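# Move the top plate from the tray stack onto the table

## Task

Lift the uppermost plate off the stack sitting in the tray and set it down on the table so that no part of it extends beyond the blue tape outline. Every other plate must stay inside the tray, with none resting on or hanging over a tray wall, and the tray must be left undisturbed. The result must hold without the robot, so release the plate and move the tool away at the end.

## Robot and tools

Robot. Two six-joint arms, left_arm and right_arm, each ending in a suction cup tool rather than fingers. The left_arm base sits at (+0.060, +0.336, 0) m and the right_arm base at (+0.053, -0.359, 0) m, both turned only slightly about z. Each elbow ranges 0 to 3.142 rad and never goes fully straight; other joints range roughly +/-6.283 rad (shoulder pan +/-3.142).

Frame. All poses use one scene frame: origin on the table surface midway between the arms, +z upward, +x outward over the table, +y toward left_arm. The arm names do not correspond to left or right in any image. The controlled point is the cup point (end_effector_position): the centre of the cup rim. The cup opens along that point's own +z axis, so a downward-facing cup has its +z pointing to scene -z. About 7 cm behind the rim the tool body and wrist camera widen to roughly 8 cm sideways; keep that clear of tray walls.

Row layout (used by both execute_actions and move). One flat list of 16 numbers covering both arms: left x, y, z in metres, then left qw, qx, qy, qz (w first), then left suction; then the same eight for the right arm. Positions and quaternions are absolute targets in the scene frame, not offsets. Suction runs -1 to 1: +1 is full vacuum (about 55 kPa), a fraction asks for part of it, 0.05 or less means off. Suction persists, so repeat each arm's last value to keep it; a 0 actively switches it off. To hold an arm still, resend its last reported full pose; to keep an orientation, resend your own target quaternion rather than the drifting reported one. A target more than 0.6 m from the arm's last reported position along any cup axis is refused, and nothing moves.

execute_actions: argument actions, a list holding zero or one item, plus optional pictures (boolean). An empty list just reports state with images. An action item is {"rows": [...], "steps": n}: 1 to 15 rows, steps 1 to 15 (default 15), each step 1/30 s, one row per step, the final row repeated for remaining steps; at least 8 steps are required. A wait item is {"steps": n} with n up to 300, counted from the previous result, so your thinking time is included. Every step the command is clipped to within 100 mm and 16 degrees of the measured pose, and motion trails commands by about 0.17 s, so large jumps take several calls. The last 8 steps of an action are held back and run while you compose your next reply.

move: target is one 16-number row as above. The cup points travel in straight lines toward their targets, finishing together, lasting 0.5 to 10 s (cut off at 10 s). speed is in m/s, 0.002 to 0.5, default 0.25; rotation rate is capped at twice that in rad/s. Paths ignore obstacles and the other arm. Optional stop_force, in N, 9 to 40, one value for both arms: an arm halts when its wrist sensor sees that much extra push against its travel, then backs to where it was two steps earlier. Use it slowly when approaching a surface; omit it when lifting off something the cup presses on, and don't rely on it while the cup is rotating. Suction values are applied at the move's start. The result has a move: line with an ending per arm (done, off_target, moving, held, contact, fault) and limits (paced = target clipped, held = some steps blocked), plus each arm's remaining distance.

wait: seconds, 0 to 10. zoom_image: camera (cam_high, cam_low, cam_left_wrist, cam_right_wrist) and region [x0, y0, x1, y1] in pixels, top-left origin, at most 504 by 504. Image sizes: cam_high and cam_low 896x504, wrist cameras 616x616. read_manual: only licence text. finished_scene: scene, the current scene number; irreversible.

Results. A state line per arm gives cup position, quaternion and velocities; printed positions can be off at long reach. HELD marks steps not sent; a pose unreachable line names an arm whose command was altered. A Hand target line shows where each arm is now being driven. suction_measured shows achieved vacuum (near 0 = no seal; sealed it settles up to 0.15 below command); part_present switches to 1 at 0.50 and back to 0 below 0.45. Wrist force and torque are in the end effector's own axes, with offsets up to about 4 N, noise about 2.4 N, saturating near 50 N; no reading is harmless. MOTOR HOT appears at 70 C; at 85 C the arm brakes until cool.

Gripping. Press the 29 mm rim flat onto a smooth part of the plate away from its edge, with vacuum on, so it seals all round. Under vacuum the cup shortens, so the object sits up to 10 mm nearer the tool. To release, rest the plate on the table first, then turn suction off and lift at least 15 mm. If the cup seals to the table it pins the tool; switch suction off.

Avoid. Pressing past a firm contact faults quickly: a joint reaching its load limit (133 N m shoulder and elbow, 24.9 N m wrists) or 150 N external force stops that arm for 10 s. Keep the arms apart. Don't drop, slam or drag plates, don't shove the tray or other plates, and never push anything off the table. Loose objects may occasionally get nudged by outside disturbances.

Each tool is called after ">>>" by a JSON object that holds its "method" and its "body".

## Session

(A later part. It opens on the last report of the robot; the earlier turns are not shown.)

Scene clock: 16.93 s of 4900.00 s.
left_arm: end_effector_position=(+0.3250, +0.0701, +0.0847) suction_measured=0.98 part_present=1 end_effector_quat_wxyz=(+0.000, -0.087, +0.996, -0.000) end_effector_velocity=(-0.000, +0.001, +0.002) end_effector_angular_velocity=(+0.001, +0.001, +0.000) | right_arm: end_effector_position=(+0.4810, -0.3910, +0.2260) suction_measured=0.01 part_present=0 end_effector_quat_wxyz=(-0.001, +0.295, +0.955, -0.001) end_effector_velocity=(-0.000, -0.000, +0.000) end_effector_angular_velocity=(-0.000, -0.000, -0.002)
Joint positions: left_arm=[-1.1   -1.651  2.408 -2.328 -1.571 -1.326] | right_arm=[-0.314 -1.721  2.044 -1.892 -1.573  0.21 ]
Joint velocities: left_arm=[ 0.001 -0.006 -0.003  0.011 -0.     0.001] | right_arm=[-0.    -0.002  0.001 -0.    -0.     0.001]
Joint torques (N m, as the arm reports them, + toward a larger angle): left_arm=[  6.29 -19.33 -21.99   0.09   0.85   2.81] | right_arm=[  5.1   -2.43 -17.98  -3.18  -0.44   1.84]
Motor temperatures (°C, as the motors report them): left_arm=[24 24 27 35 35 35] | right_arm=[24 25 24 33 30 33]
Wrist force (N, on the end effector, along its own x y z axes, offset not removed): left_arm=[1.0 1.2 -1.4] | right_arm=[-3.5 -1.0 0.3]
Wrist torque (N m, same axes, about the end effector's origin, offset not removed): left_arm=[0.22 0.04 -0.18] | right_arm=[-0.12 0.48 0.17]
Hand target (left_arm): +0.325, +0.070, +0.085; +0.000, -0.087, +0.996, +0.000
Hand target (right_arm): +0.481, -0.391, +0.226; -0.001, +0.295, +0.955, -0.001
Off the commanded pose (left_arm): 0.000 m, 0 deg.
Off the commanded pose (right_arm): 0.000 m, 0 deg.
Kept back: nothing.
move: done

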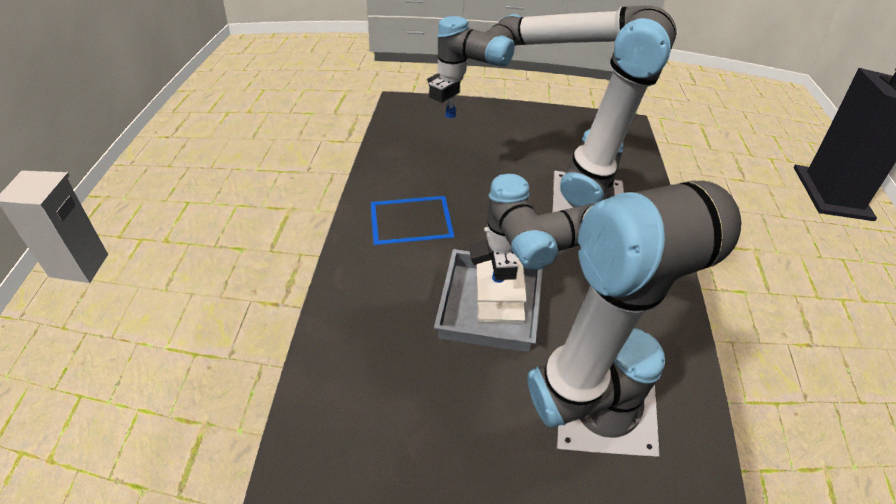

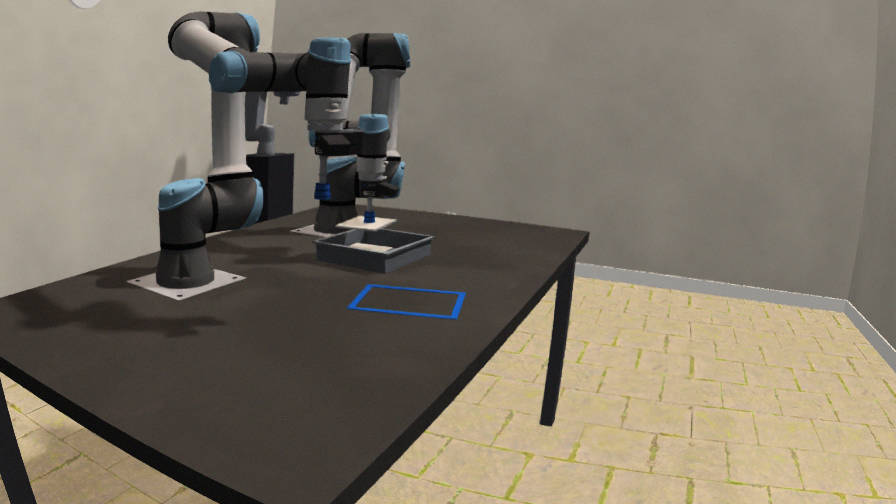

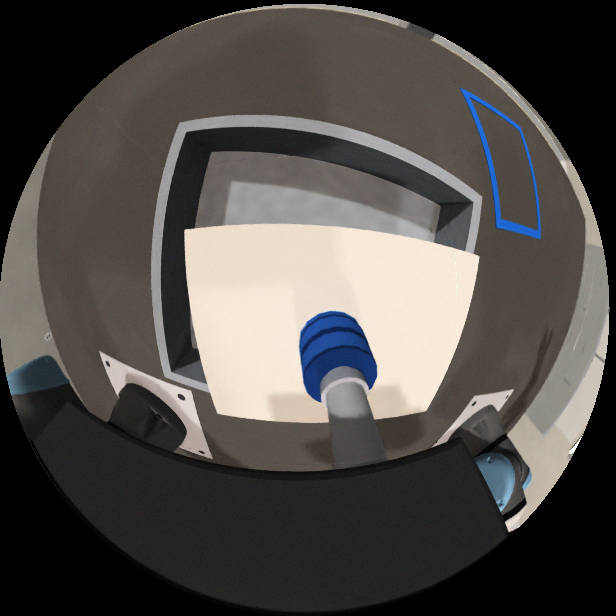

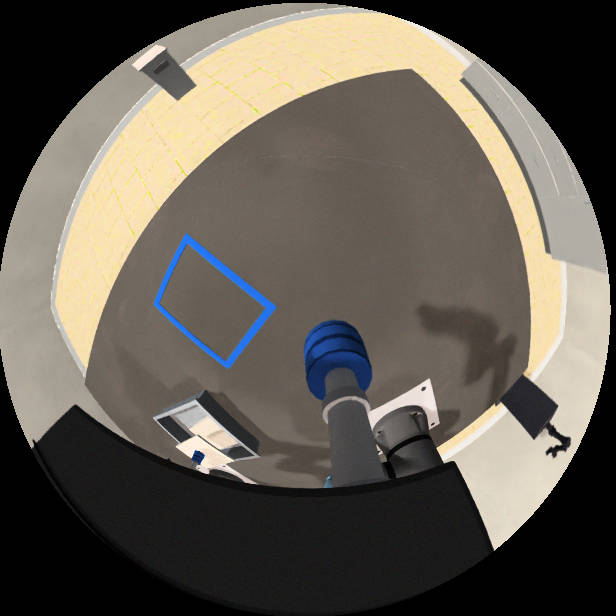

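>>> {"method": "move", "body": {"target": [0.575, -0.195, 0.075, 0, 0.574, 0.819, 0, 1, 0.481, -0.391, 0.226, -0.001, 0.295, 0.955, -0.001, 0], "speed": 0.3}}

Scene clock: 21.50 s of 4900.00 s.
left_arm: end_effector_position=(+0.5746, -0.1949, +0.0756) suction_measured=0.98 part_present=1 end_effector_quat_wxyz=(+0.000, +0.573, +0.819, +0.000) end_effector_velocity=(+0.002, -0.001, -0.000) end_effector_angular_velocity=(+0.002, +0.005, -0.008) | right_arm: end_effector_position=(+0.4810, -0.3910, +0.2260) suction_measured=0.01 part_present=0 end_effector_quat_wxyz=(-0.001, +0.295, +0.955, -0.001) end_effector_velocity=(-0.000, -0.000, -0.001) end_effector_angular_velocity=(+0.001, +0.002, -0.002)
Joint positions: left_arm=[-0.932 -0.86   1.328 -2.039 -1.57   0.238] | right_arm=[-0.314 -1.721  2.044 -1.892 -1.573  0.21 ]
Joint velocities: left_arm=[ 0.002  0.007 -0.014  0.011 -0.003  0.01 ] | right_arm=[-0.001  0.001  0.002 -0.     0.     0.001]
Joint torques (N m, as the arm reports them, + toward a larger angle): left_arm=[  6.54 -40.19 -25.82   0.04  -2.27   2.69] | right_arm=[  5.07  -2.99 -19.36  -2.9    0.02   2.07]
Motor temperatures (°C, as the motors report them): left_arm=[24 24 27 35 35 35] | right_arm=[24 25 24 33 30 33]
Wrist force (N, on the end effector, along its own x y z axes, offset not removed): left_arm=[0.2 0.3 1.3] | right_arm=[-3.7 -1.9 -1.1]
Wrist torque (N m, same axes, about the end effector's origin, offset not removed): left_arm=[0.14 0.13 -0.13] | right_arm=[-0.28 0.65 0.04]
Hand target (left_arm): +0.575, -0.195, +0.076; +0.000, +0.574, +0.819, +0.000
Hand target (right_arm): +0.481, -0.391, +0.226; -0.001, +0.295, +0.955, -0.001
Off the commanded pose (left_arm): 0.001 m, 0 deg.
Off the commanded pose (right_arm): 0.000 m, 0 deg.
Kept back: nothing.
move: done

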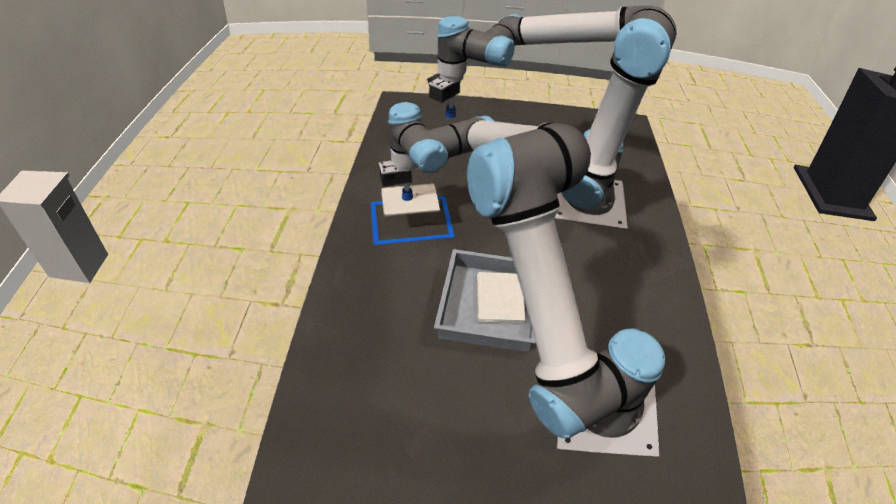

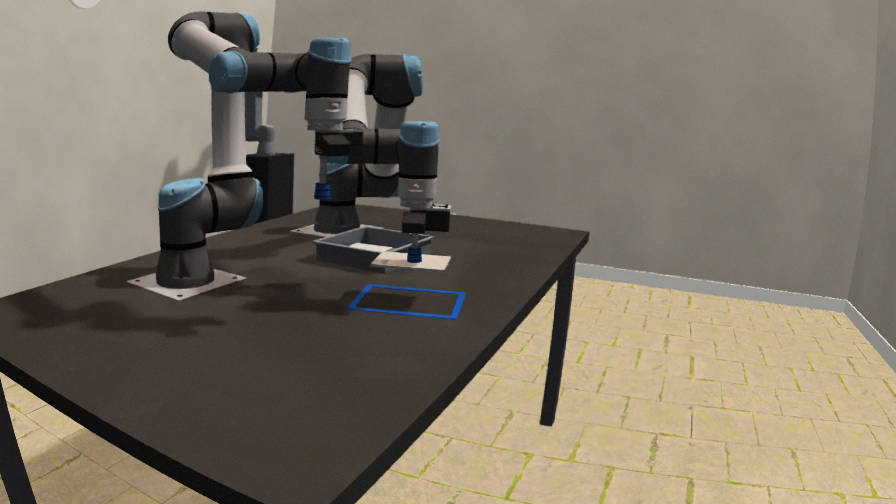

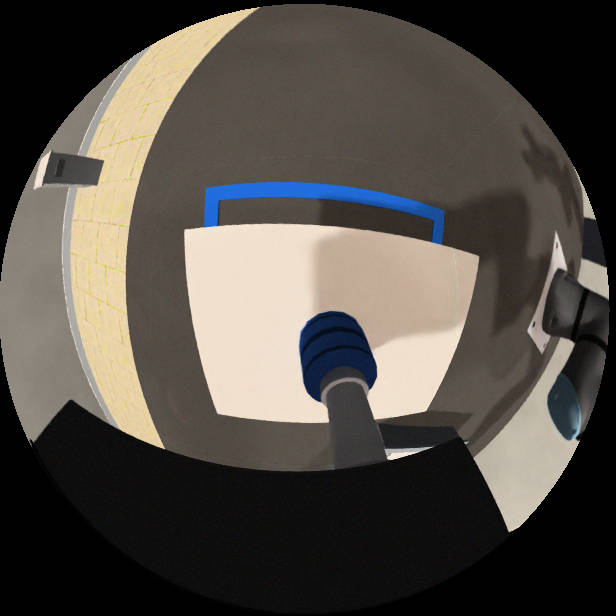

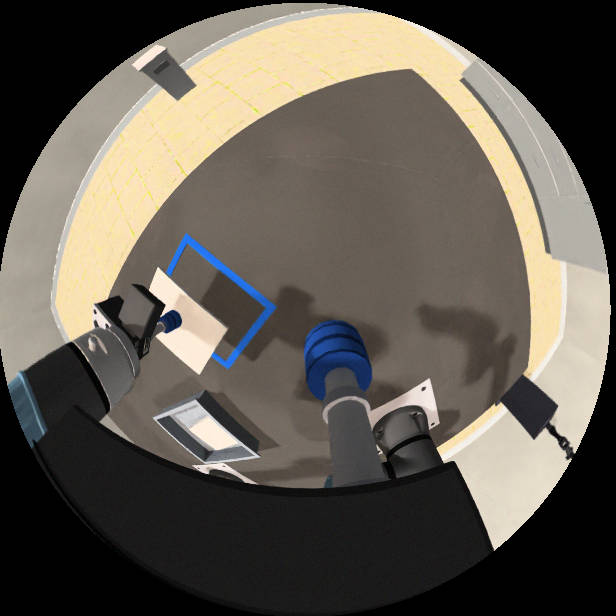

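>>> {"method": "move", "body": {"target": [0.577, -0.202, 0.012, 0, 0.574, 0.819, 0, 1, 0.481, -0.391, 0.226, -0.001, 0.295, 0.955, -0.001, 0], "speed": 0.1}}

Scene clock: 23.30 s of 4900.00 s.
left_arm: end_effector_position=(+0.5770, -0.2020, +0.0123) suction_measured=0.98 part_present=1 end_effector_quat_wxyz=(-0.000, +0.574, +0.819, +0.000) end_effector_velocity=(+0.000, -0.001, -0.003) end_effector_angular_velocity=(-0.000, -0.000, -0.000) | right_arm: end_effector_position=(+0.4810, -0.3910, +0.2260) suction_measured=0.01 part_present=0 end_effector_quat_wxyz=(-0.001, +0.295, +0.955, -0.001) end_effector_velocity=(-0.001, -0.000, -0.000) end_effector_angular_velocity=(+0.001, +0.001, -0.001)
Joint positions: left_arm=[-0.934 -0.769  1.345 -2.146 -1.571  0.237] | right_arm=[-0.314 -1.721  2.044 -1.892 -1.573  0.21 ]
Joint velocities: left_arm=[-0.     0.005 -0.002 -0.003 -0.    -0.   ] | right_arm=[-0.001 -0.001  0.001  0.001  0.    -0.   ]
Joint torques (N m, as the arm reports them, + toward a larger angle): left_arm=[ -7.37 -42.5  -23.84  -5.09  -2.21  -3.03] | right_arm=[  4.89  -3.7  -19.79  -2.57   0.15   2.02]
Motor temperatures (°C, as the motors report them): left_arm=[24 24 27 35 35 35] | right_arm=[24 25 24 33 30 33]
Wrist force (N, on the end effector, along its own x y z axes, offset not removed): left_arm=[0.2 0.7 0.7] | right_arm=[-2.7 2.5 0.9]
Wrist torque (N m, same axes, about the end effector's origin, offset not removed): left_arm=[0.19 0.11 -0.26] | right_arm=[0.31 0.34 -0.08]
Hand target (left_arm): +0.577, -0.202, +0.012; -0.000, +0.574, +0.819, -0.000
Hand target (right_arm): +0.481, -0.391, +0.226; -0.001, +0.295, +0.955, -0.001
Off the commanded pose (left_arm): 0.000 m, 0 deg.
Off the commanded pose (right_arm): 0.000 m, 0 deg.
Kept back: nothing.
move: done

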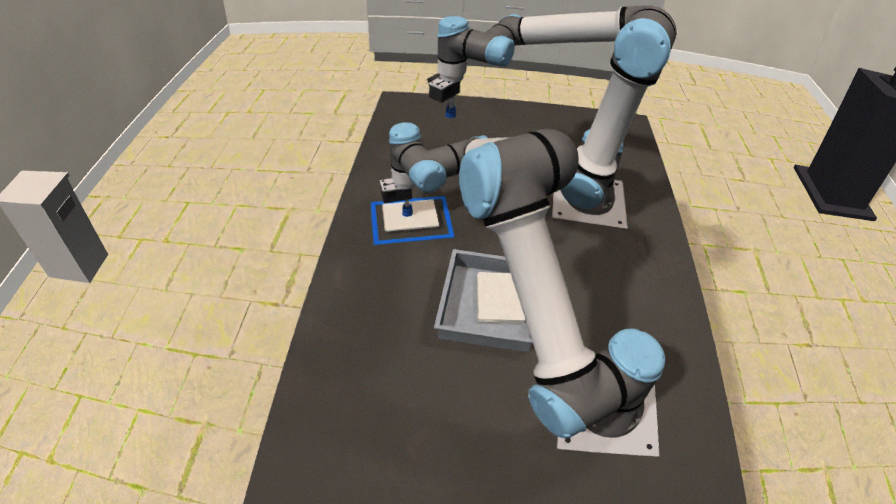

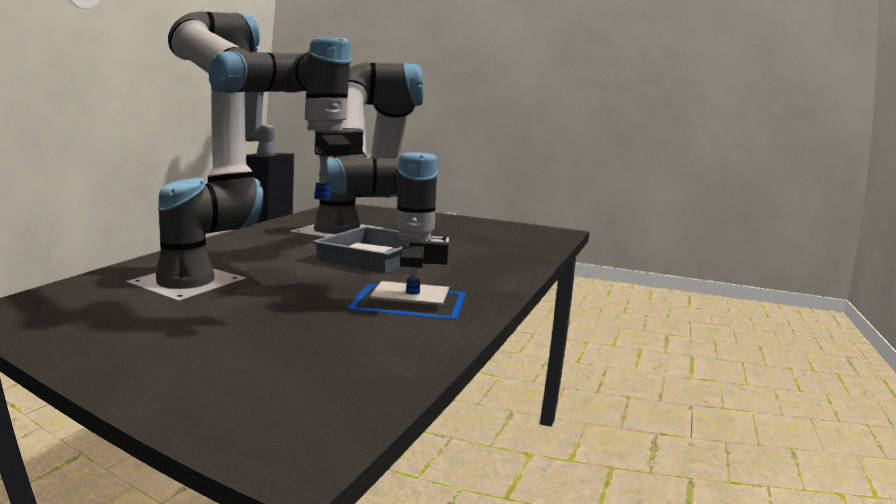

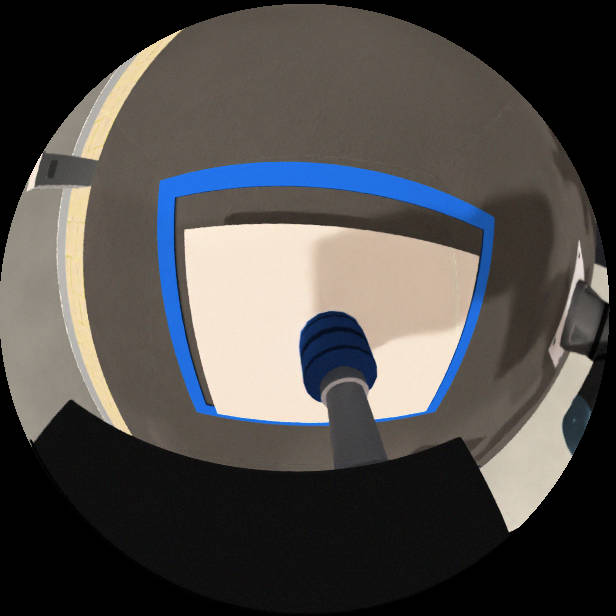

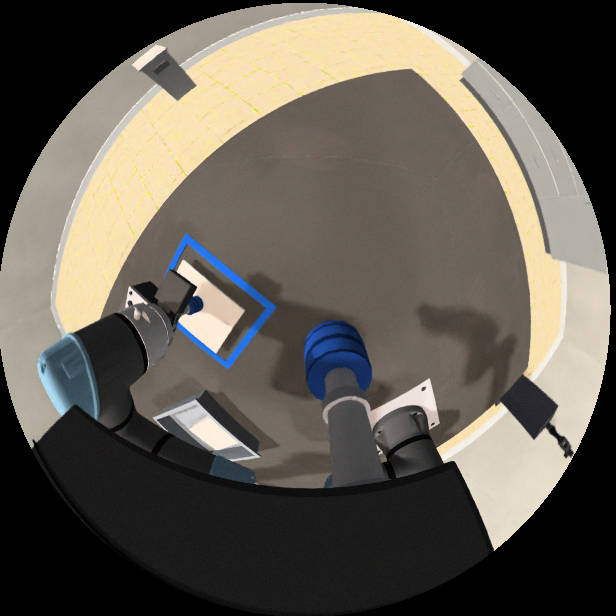

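>>> {"method": "move", "body": {"target": [0.577, -0.202, -0.012, 0, 0.574, 0.819, 0, 1, 0.481, -0.391, 0.226, -0.001, 0.295, 0.955, -0.001, 0], "speed": 0.007, "stop_force": 9}}

Scene clock: 27.37 s of 4900.00 s.
left_arm: end_effector_position=(+0.5771, -0.2021, -0.0028) suction_measured=0.98 part_present=1 end_effector_quat_wxyz=(+0.000, +0.574, +0.819, -0.000) end_effector_velocity=(-0.001, +0.001, +0.001) end_effector_angular_velocity=(+0.004, +0.003, -0.000) | right_arm: end_effector_position=(+0.4810, -0.3910, +0.2260) suction_measured=0.01 part_present=0 end_effector_quat_wxyz=(-0.001, +0.295, +0.955, -0.001) end_effector_velocity=(+0.000, -0.000, +0.002) end_effector_angular_velocity=(-0.001, -0.004, -0.002)
Joint positions: left_arm=[-0.934 -0.748  1.351 -2.174 -1.571  0.237] | right_arm=[-0.314 -1.721  2.044 -1.892 -1.573  0.21 ]
Joint velocities: left_arm=[-0.    -0.002  0.001  0.006 -0.    -0.   ] | right_arm=[-0.    -0.003 -0.001 -0.    -0.     0.001]
Joint torques (N m, as the arm reports them, + toward a larger angle): left_arm=[ -4.37 -40.28 -12.17   0.78  -1.3   -2.46] | right_arm=[  3.19  -3.48 -21.28  -2.65   0.49   1.96]
Motor temperatures (°C, as the motors report them): left_arm=[24 24 27 35 35 35] | right_arm=[24 25 24 33 30 33]
Wrist force (N, on the end effector, along its own x y z axes, offset not removed): left_arm=[6.3 -2.9 -22.5] | right_arm=[-0.1 0.0 -0.5]
Wrist torque (N m, same axes, about the end effector's origin, offset not removed): left_arm=[-0.13 -0.03 -0.19] | right_arm=[-0.07 -0.02 0.03]
Hand target (left_arm): +0.577, -0.202, -0.002; +0.000, +0.574, +0.819, -0.000
Hand target (right_arm): +0.481, -0.391, +0.226; -0.001, +0.295, +0.955, -0.001
Off the commanded pose (left_arm): 0.009 m, 0 deg.
Off the commanded pose (right_arm): 0.000 m, 0 deg.
Kept back: nothing.
move: contact (left_arm)

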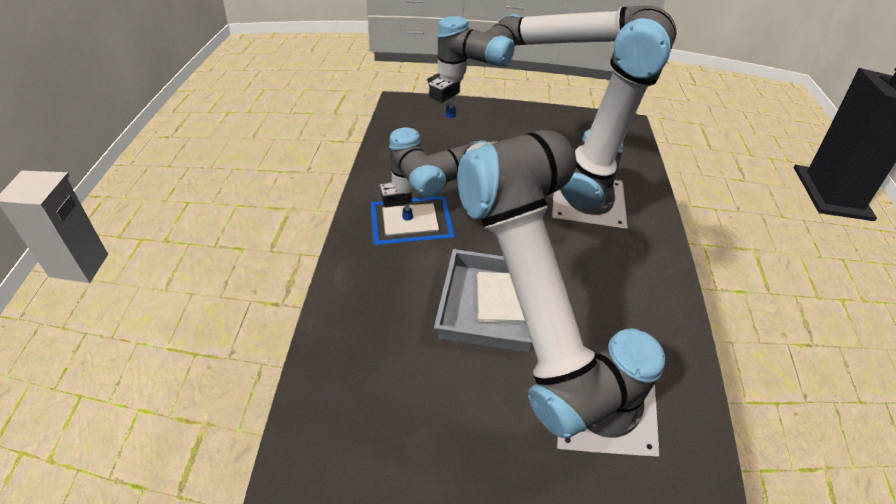

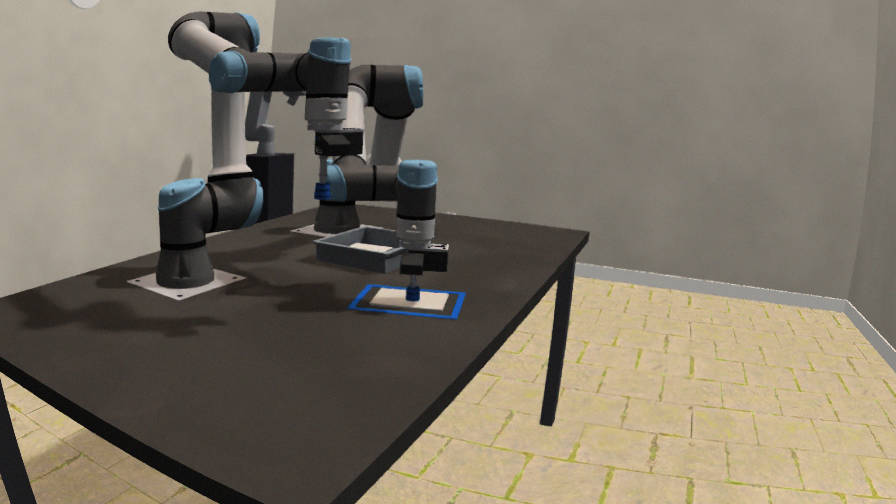

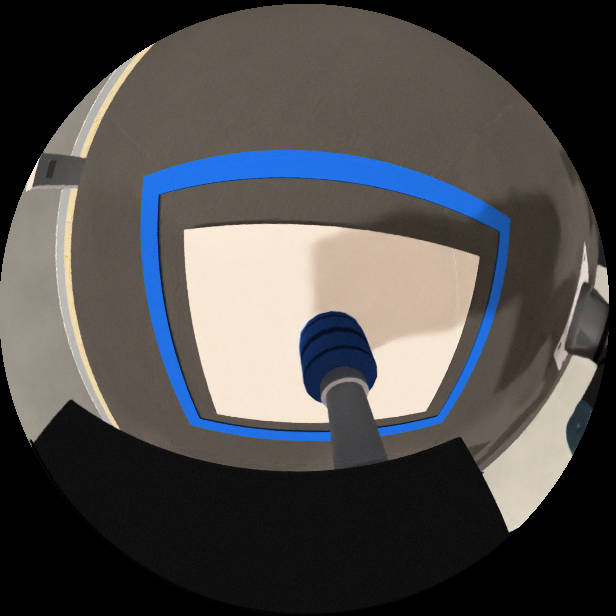

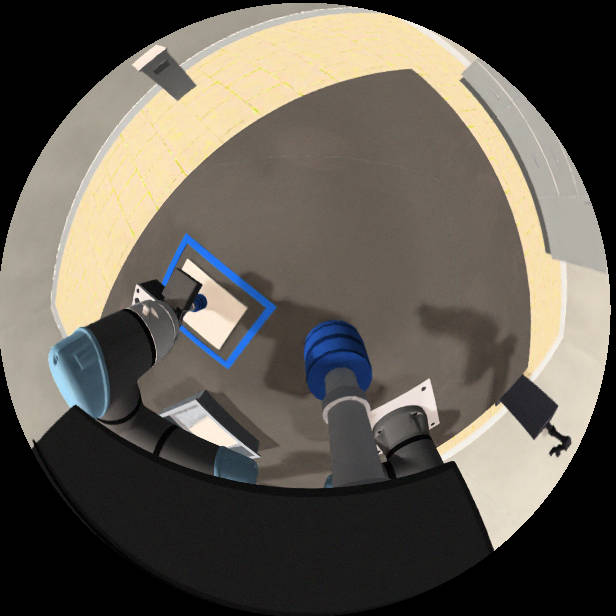

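>>> {"method": "execute_actions", "body": {"actions": [{"rows": [[0.577, -0.202, -0.0015, 0, 0.574, 0.819, 0, 0, 0.481, -0.391, 0.226, -0.001, 0.295, 0.955, -0.001, 0]], "steps": 15}]}}

Scene clock: 27.77 s of 4900.00 s.
left_arm: end_effector_position=(+0.5770, -0.2020, -0.0018) suction_measured=0.00 part_present=0 end_effector_quat_wxyz=(-0.000, +0.574, +0.819, +0.000) end_effector_velocity=(+0.001, -0.001, +0.003) end_effector_angular_velocity=(-0.003, -0.002, +0.001) | right_arm: end_effector_position=(+0.4810, -0.3910, +0.2260) suction_measured=0.01 part_present=0 end_effector_quat_wxyz=(-0.001, +0.295, +0.955, -0.001) end_effector_velocity=(-0.001, -0.000, -0.000) end_effector_angular_velocity=(-0.000, +0.001, -0.001)
Joint positions: left_arm=[-0.934 -0.75   1.351 -2.172 -1.571  0.237] | right_arm=[-0.314 -1.721  2.044 -1.892 -1.573  0.21 ]
Joint velocities: left_arm=[ 0.001 -0.003 -0.003  0.003  0.    -0.   ] | right_arm=[-0.001 -0.001  0.001 -0.    -0.    -0.001]
Joint torques (N m, as the arm reports them, + toward a larger angle): left_arm=[ -3.83 -48.25 -20.02   1.08  -1.14  -2.32] | right_arm=[  2.52  -3.28 -22.05  -2.31   0.54   2.06]
Motor temperatures (°C, as the motors report them): left_arm=[24 24 27 35 35 35] | right_arm=[24 25 24 33 30 33]
Wrist force (N, on the end effector, along its own x y z axes, offset not removed): left_arm=[0.8 1.2 -7.8] | right_arm=[-2.2 1.3 2.9]
Wrist torque (N m, same axes, about the end effector's origin, offset not removed): left_arm=[0.16 0.02 -0.15] | right_arm=[0.11 0.19 0.00]
Steps of this call (steps 1 to 5: nothing new was sent; steps 6 to 12: the first 7 steps of this action). Readings (end_effector_position | what the end effector reports):
6: left_arm (+0.5770, -0.2020, -0.0026) | right_arm (+0.4810, -0.3910, +0.2260) | left_arm suction_measured=0.00 part_present=0 | right_arm suction_measured=0.01 part_present=0
7: left_arm (+0.5770, -0.2020, -0.0024) | right_arm (+0.4810, -0.3910, +0.2260) | left_arm suction_measured=0.00 part_present=0 | right_arm suction_measured=0.01 part_present=0
9: left_arm (+0.5770, -0.2020, -0.0022) | right_arm (+0.4810, -0.3910, +0.2260) | left_arm suction_measured=0.00 part_present=0 | right_arm suction_measured=0.01 part_present=0
12: the state above

>>> {"method": "move", "body": {"target": [0.577, -0.19, 0.13, 0, 0.574, 0.819, 0, 0, 0.481, -0.391, 0.226, -0.001, 0.295, 0.955, -0.001, 0], "speed": 0.2}}

Scene clock: 29.33 s of 4900.00 s.
left_arm: end_effector_position=(+0.5769, -0.1898, +0.1296) suction_measured=0.00 part_present=0 end_effector_quat_wxyz=(+0.000, +0.574, +0.819, +0.000) end_effector_velocity=(+0.000, +0.001, +0.003) end_effector_angular_velocity=(+0.000, +0.001, +0.001) | right_arm: end_effector_position=(+0.4810, -0.3910, +0.2260) suction_measured=0.01 part_present=0 end_effector_quat_wxyz=(-0.001, +0.295, +0.955, -0.001) end_effector_velocity=(+0.000, +0.001, -0.001) end_effector_angular_velocity=(+0.001, +0.002, +0.003)
Joint positions: left_arm=[-0.925 -0.917  1.277 -1.931 -1.571  0.246] | right_arm=[-0.314 -1.721  2.044 -1.892 -1.573  0.21 ]
Joint velocities: left_arm=[ 0.001 -0.004 -0.004  0.008 -0.     0.   ] | right_arm=[ 0.002  0.002  0.     0.     0.    -0.001]
Joint torques (N m, as the arm reports them, + toward a larger angle): left_arm=[  6.87 -51.97 -26.    -0.06  -1.94   2.81] | right_arm=[  2.85  -2.73 -22.51  -2.09   0.58   2.  ]
Motor temperatures (°C, as the motors report them): left_arm=[24 24 27 35 35 35] | right_arm=[24 25 24 33 30 33]
Wrist force (N, on the end effector, along its own x y z axes, offset not removed): left_arm=[0.3 0.1 -0.4] | right_arm=[-1.5 -3.1 0.8]
Wrist torque (N m, same axes, about the end effector's origin, offset not removed): left_arm=[0.16 0.11 -0.11] | right_arm=[-0.42 0.25 0.03]
Hand target (left_arm): +0.577, -0.190, +0.130; +0.000, +0.574, +0.819, +0.000
Hand target (right_arm): +0.481, -0.391, +0.226; -0.001, +0.295, +0.955, -0.001
Off your previous action's commanded pose (left_arm): 0.000 m, 0 deg at its last step (step 8 of this call).
Off your previous action's commanded pose (right_arm): 0.000 m, 0 deg at its last step (step 8 of this call).
Off the commanded pose (left_arm): 0.000 m, 0 deg.
Off the commanded pose (right_arm): 0.000 m, 0 deg.
Kept back: nothing.
move: done

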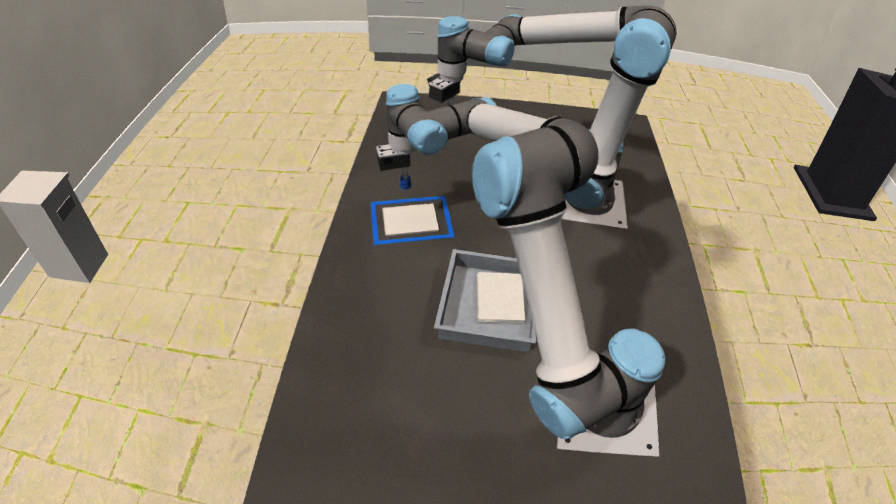

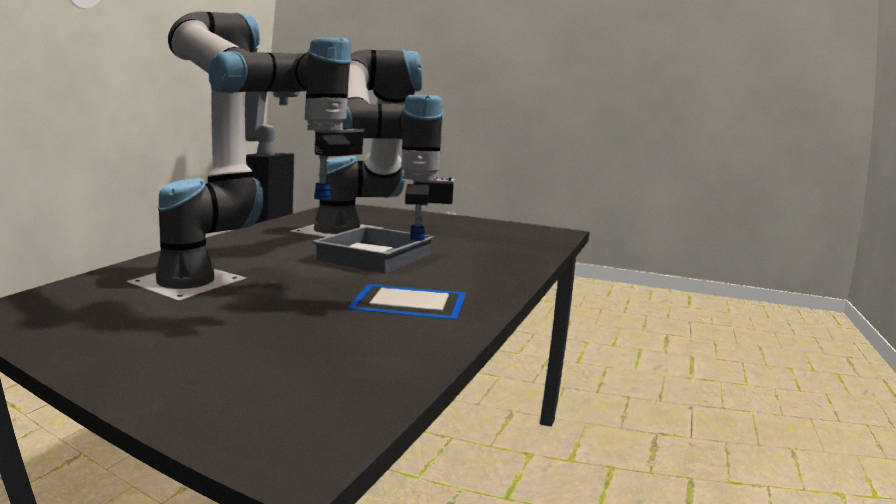

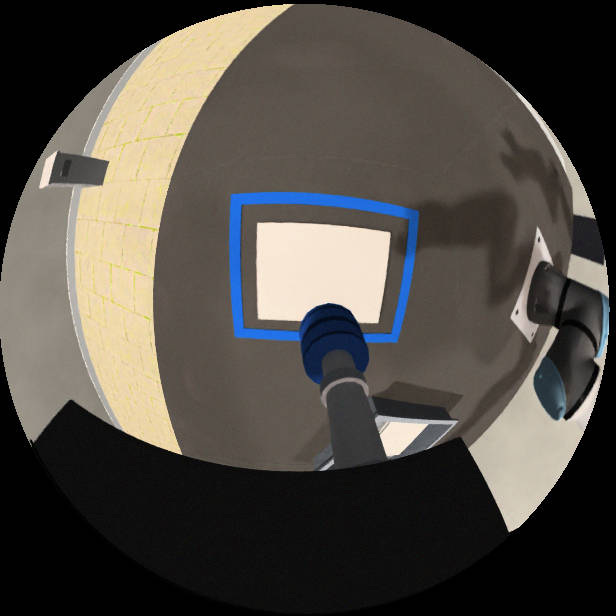

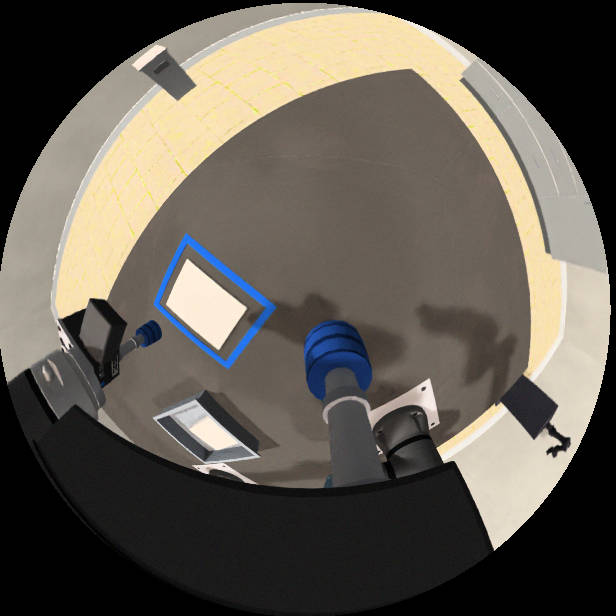

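The plate is inside the tape outline and the arm is clear of it.

>>> {"method": "finished_scene", "body": {"scene": 1}}

The scene is finished: the task was done.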